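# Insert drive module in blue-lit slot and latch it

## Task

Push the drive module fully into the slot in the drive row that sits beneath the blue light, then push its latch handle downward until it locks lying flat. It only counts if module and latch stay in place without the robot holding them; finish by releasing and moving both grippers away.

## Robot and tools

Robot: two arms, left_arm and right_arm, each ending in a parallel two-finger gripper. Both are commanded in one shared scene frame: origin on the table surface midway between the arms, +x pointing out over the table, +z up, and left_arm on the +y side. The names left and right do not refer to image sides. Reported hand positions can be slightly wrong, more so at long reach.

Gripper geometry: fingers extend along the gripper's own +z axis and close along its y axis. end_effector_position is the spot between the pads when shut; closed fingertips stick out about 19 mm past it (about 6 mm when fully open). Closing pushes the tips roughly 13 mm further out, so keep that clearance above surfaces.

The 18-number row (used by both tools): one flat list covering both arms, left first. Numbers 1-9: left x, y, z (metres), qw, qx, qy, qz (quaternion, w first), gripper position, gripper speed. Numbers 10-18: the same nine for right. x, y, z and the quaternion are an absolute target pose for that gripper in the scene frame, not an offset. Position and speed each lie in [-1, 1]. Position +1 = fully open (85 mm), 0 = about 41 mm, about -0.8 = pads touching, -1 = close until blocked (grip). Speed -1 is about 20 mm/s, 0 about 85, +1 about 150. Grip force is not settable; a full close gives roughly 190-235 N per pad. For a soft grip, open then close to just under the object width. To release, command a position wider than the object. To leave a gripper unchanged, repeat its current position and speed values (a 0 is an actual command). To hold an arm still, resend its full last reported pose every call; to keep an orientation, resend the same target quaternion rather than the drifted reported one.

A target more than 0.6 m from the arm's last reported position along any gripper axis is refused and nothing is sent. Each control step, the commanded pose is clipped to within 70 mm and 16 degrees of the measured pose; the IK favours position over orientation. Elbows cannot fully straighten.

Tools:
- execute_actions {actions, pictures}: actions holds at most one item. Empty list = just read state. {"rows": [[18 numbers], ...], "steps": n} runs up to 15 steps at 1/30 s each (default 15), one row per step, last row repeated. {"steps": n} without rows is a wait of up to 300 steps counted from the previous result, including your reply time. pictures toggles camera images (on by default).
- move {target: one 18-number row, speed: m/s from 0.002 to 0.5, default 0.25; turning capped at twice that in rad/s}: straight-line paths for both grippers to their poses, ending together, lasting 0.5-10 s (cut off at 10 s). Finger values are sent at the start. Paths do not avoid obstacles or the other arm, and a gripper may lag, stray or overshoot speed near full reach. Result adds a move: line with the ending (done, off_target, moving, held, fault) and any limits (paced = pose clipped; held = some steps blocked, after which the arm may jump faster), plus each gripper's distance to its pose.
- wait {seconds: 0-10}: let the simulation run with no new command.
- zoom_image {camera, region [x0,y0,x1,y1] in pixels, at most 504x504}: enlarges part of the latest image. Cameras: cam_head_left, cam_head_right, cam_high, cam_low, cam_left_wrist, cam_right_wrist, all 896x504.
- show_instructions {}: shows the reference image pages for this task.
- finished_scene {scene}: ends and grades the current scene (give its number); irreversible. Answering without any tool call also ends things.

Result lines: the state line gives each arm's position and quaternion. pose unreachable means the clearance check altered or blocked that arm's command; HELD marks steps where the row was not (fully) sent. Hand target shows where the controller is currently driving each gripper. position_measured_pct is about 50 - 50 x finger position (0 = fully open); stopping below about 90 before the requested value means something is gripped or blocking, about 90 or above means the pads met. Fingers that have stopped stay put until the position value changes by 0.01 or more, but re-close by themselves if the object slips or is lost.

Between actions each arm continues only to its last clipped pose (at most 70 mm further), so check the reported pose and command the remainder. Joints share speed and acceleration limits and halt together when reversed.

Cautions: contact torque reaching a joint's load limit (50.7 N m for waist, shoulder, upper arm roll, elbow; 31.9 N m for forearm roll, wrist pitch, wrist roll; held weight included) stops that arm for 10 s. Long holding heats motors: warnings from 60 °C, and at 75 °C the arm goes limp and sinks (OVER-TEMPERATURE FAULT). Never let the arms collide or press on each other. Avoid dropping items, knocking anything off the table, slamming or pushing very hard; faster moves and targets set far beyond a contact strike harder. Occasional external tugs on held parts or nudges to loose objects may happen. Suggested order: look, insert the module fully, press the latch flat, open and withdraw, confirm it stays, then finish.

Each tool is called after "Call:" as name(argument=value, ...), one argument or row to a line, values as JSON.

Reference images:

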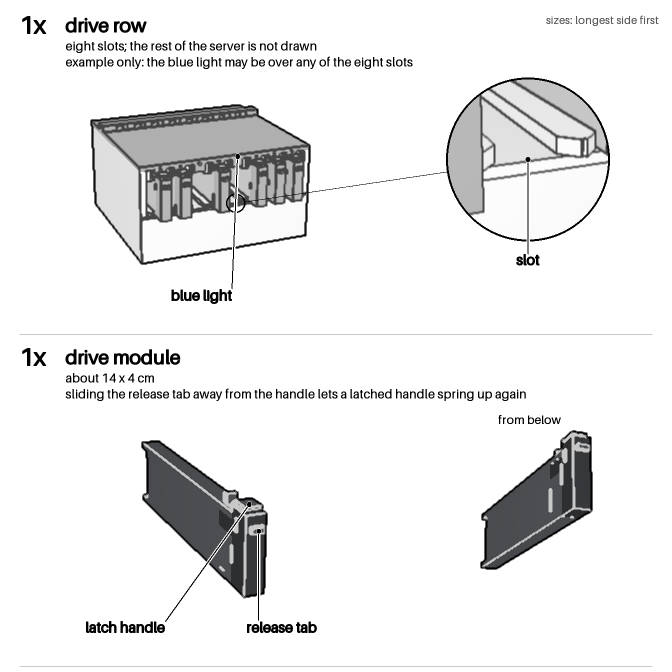

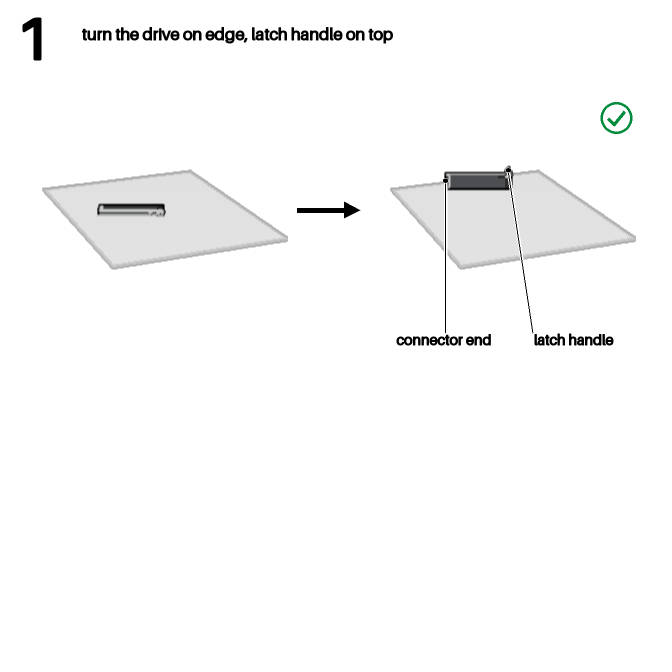

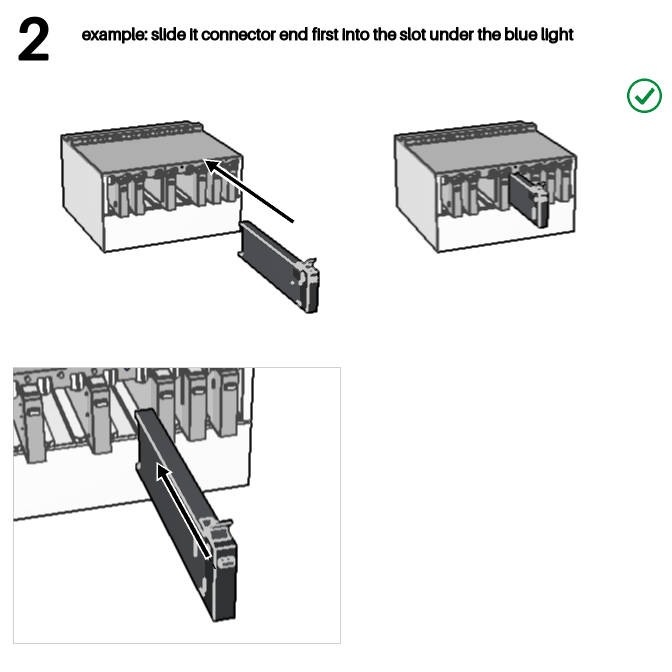

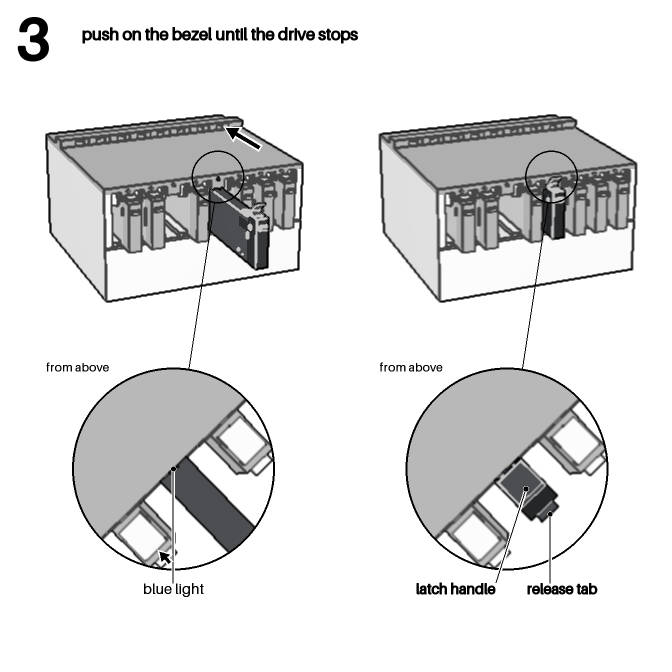

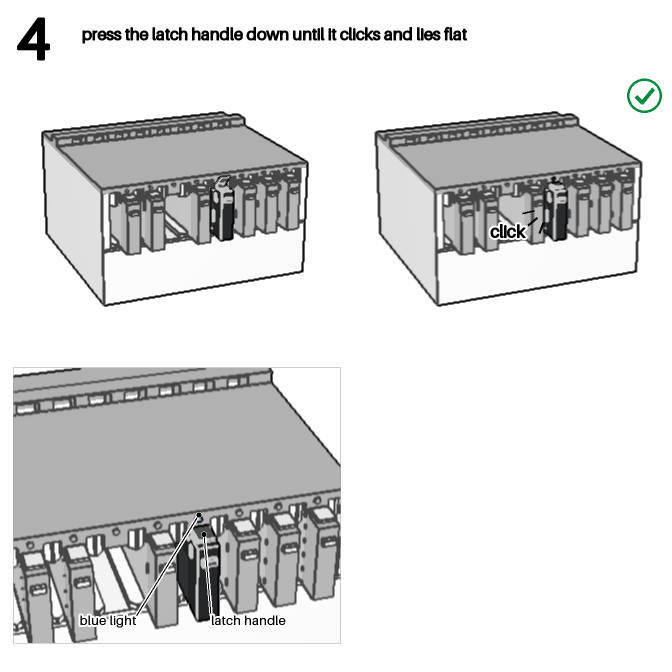

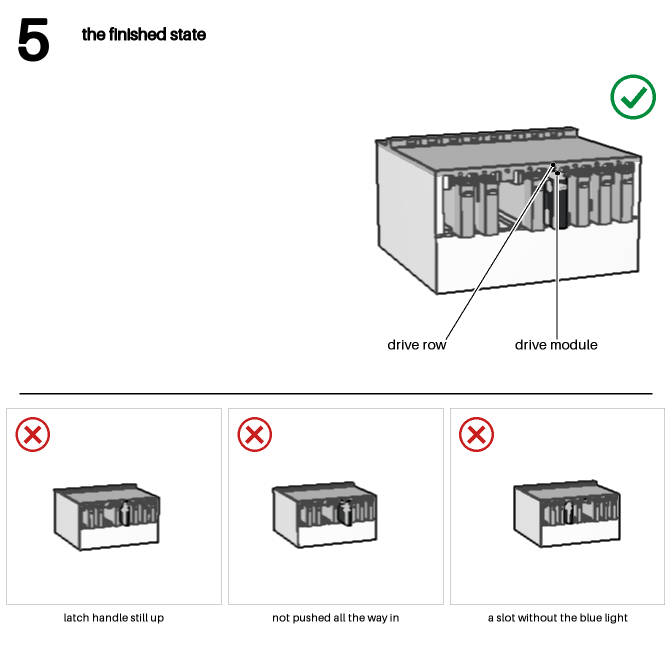

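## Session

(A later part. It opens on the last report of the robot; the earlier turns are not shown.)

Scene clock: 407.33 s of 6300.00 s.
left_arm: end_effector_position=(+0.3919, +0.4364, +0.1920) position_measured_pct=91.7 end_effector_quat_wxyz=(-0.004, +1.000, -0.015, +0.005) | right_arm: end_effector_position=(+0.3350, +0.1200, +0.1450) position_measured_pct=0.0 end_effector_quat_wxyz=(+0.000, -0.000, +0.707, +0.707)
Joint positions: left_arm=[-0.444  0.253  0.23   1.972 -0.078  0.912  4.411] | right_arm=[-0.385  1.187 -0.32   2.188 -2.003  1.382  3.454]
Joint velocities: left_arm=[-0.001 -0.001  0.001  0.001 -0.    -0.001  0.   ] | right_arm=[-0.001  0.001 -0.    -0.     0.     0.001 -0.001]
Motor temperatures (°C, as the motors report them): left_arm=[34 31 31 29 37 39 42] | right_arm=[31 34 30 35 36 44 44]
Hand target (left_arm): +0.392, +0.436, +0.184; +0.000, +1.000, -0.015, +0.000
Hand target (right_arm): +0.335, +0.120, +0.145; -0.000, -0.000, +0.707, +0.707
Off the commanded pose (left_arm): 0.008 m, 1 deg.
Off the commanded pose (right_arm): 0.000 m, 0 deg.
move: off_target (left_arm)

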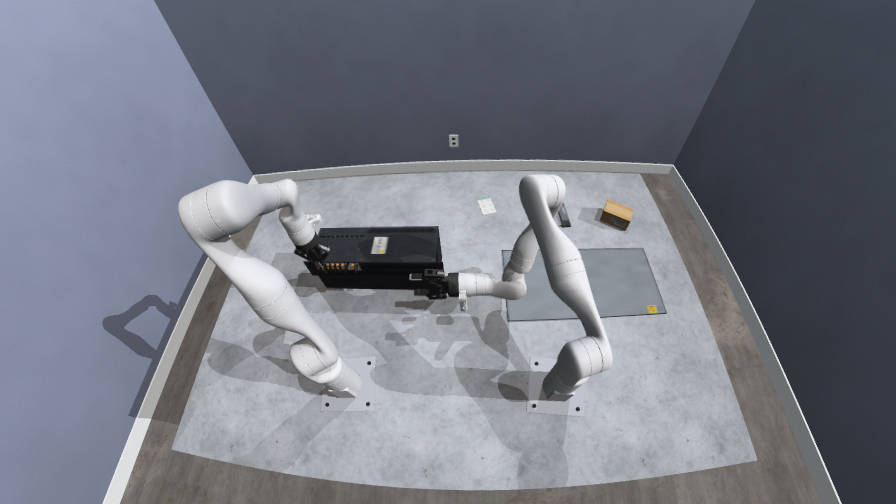

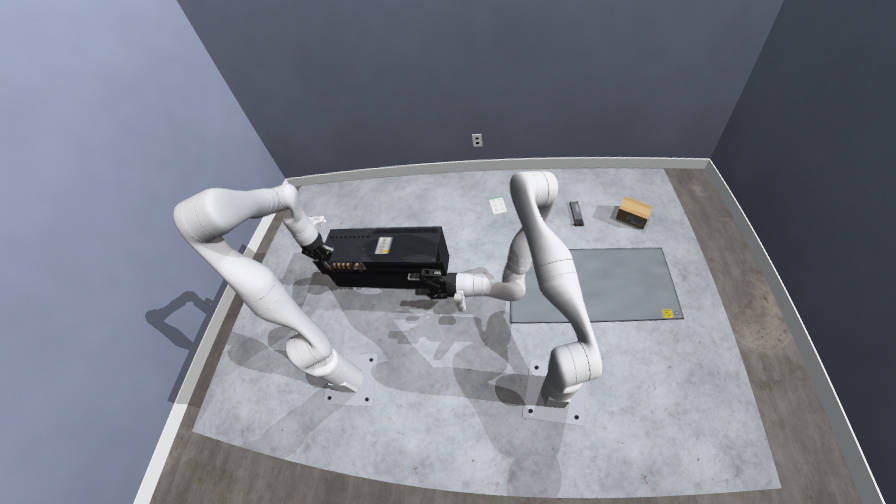

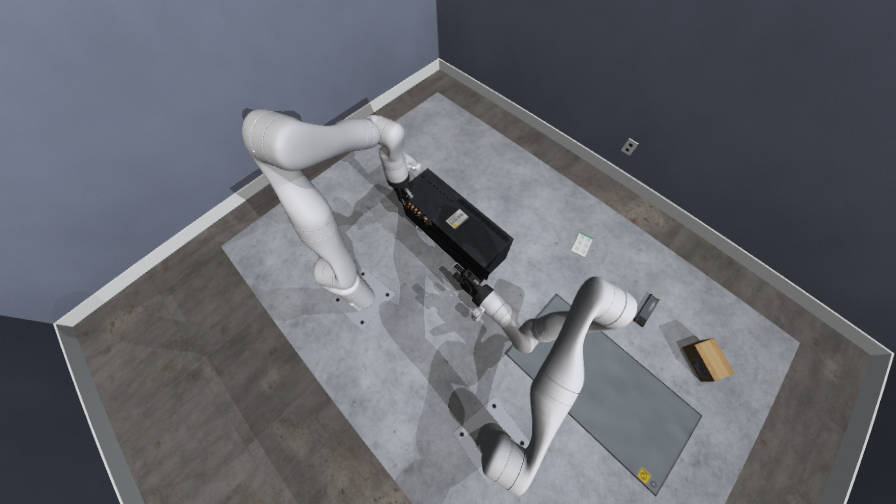

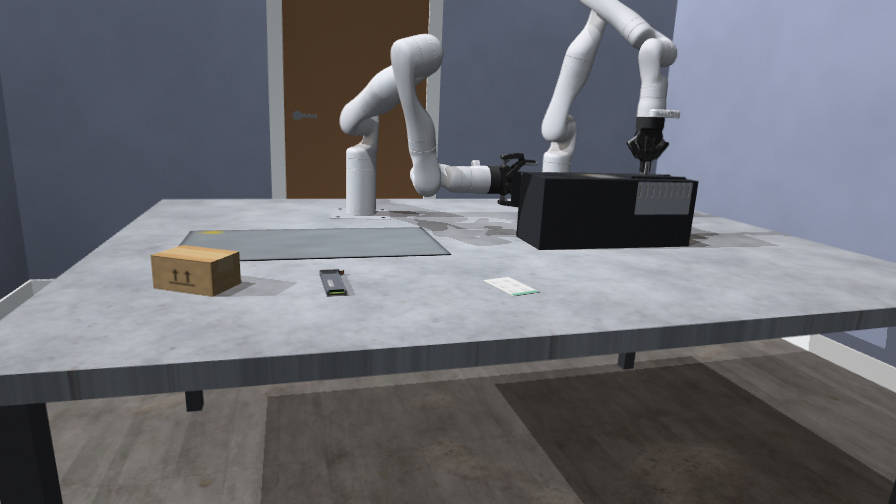

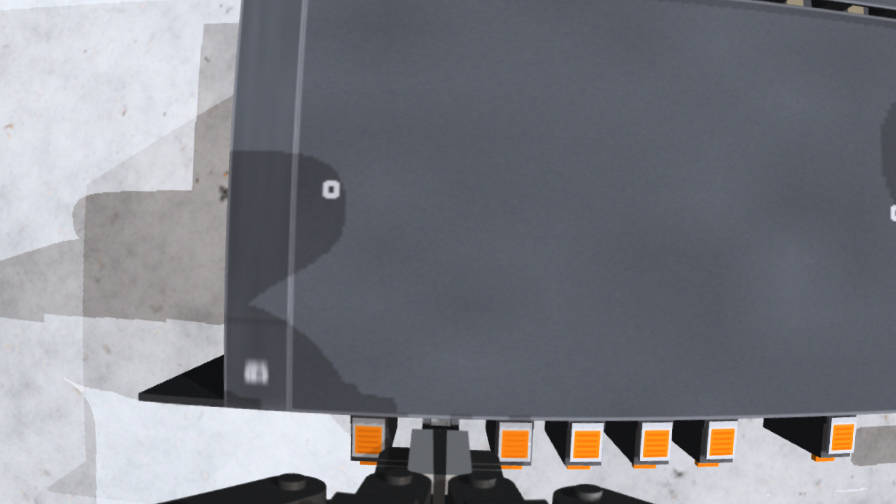

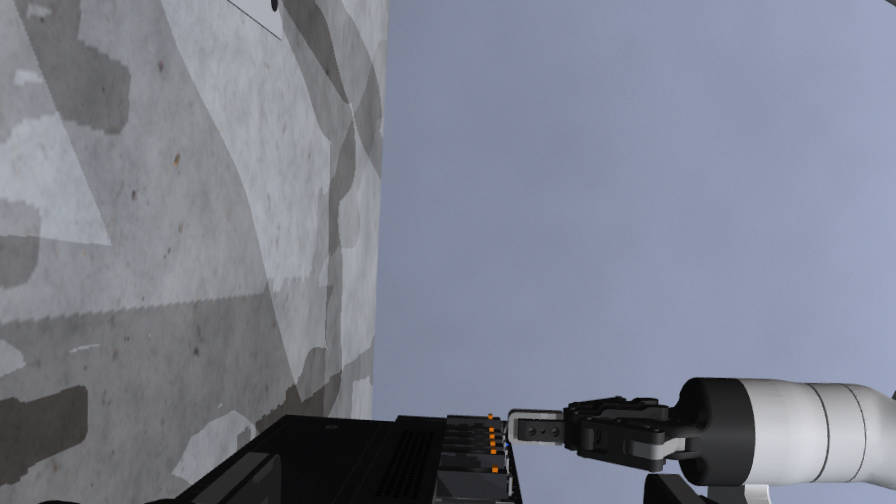

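Call:
move(
  target=[0.388,0.4362,0.182,0,1,-0.015,0,-1,0,0.335,0.12,0.145,0,0,0.7071,0.7071,1,0],
  speed=0.006,
)

Call:
zoom_image(
  camera="cam_right_wrist",
  region=[420,370,600,490],
)

Scene clock: 417.57 s of 6300.00 s.
left_arm: end_effector_position=(+0.3922, +0.4370, +0.1919) position_measured_pct=91.7 end_effector_quat_wxyz=(-0.006, +1.000, -0.016, +0.010) | right_arm: end_effector_position=(+0.3350, +0.1200, +0.1450) position_measured_pct=0.0 end_effector_quat_wxyz=(+0.000, -0.000, +0.707, +0.707)
Joint positions: left_arm=[-0.447  0.247  0.23   1.982 -0.076  0.897  4.406] | right_arm=[-0.385  1.187 -0.32   2.188 -2.003  1.382  3.454]
Joint velocities: left_arm=[-0.001  0.001  0.     0.002  0.001 -0.    -0.   ] | right_arm=[-0.001 -0.001  0.     0.    -0.    -0.001  0.   ]
Motor temperatures (°C, as the motors report them): left_arm=[34 31 31 29 37 39 42] | right_arm=[31 34 30 35 36 44 44]
Hand target (left_arm): +0.388, +0.436, +0.182; +0.000, +1.000, -0.015, +0.000
Hand target (right_arm): +0.335, +0.120, +0.145; -0.000, -0.000, +0.707, +0.707
Off the commanded pose (left_arm): 0.011 m, 1 deg.
Off the commanded pose (right_arm): 0.000 m, 0 deg.
After step 90, 5.23 s passed at rest.
move: off_target (left_arm)

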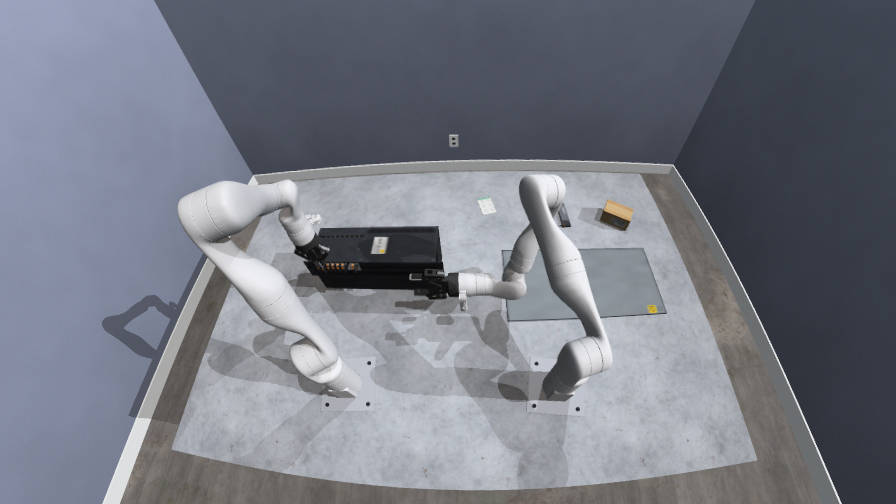

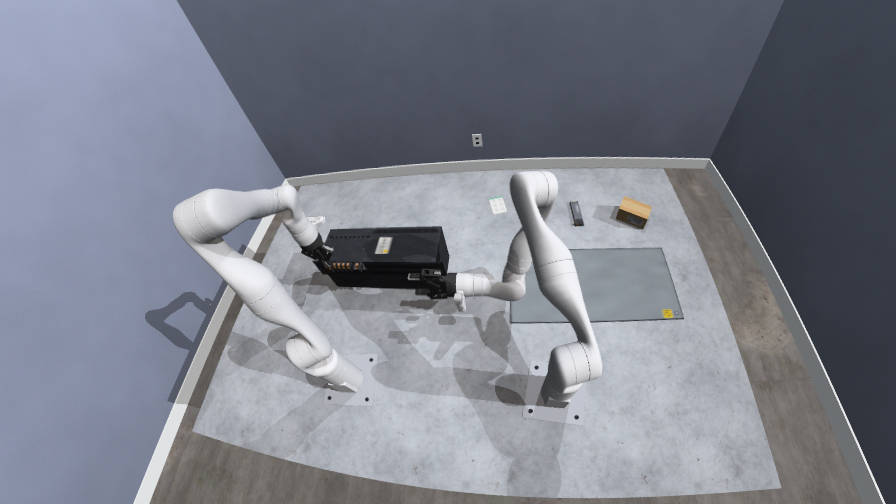

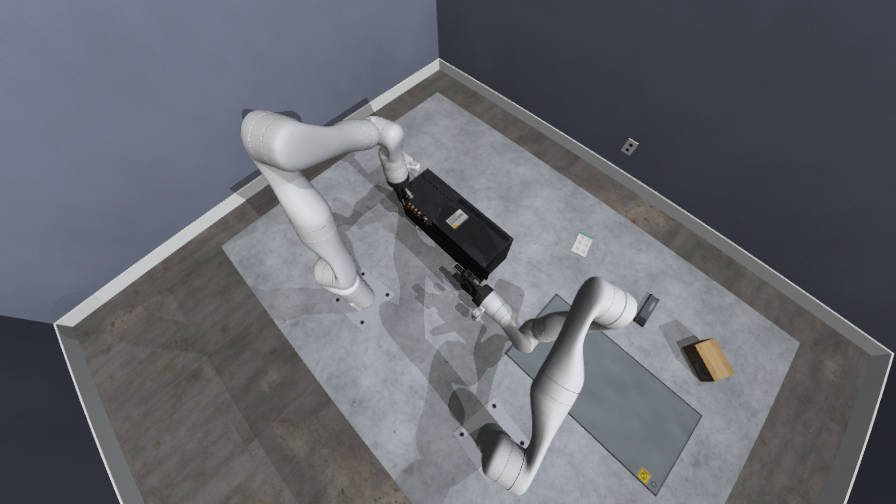

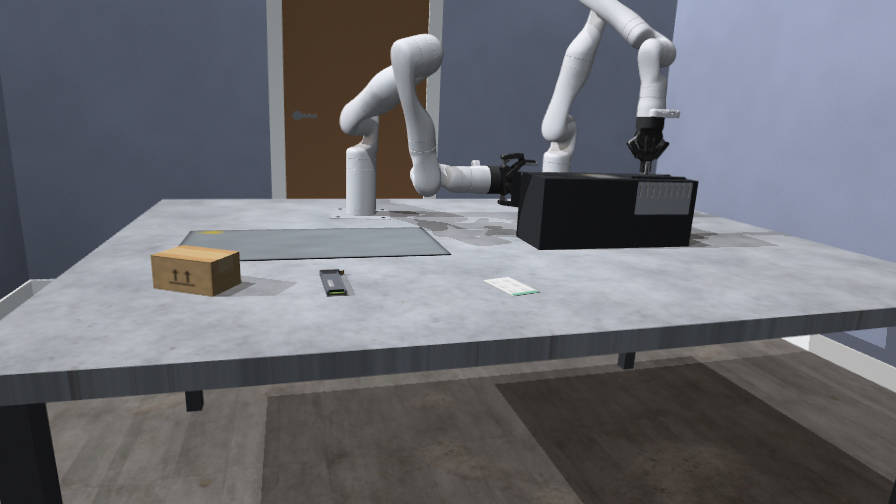

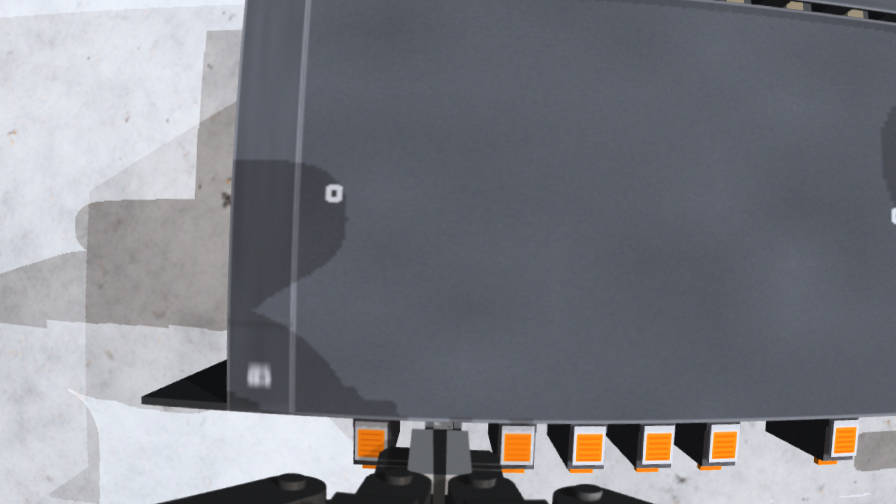

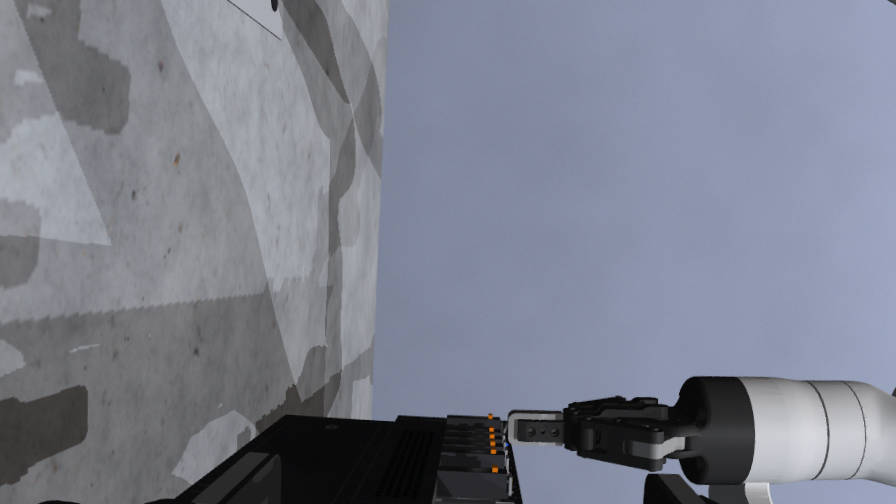

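Region (420, 370, 600, 490) of cam_right_wrist's 896x504 image, scaled by 2.800.

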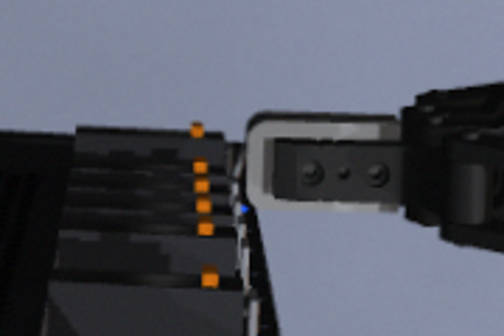

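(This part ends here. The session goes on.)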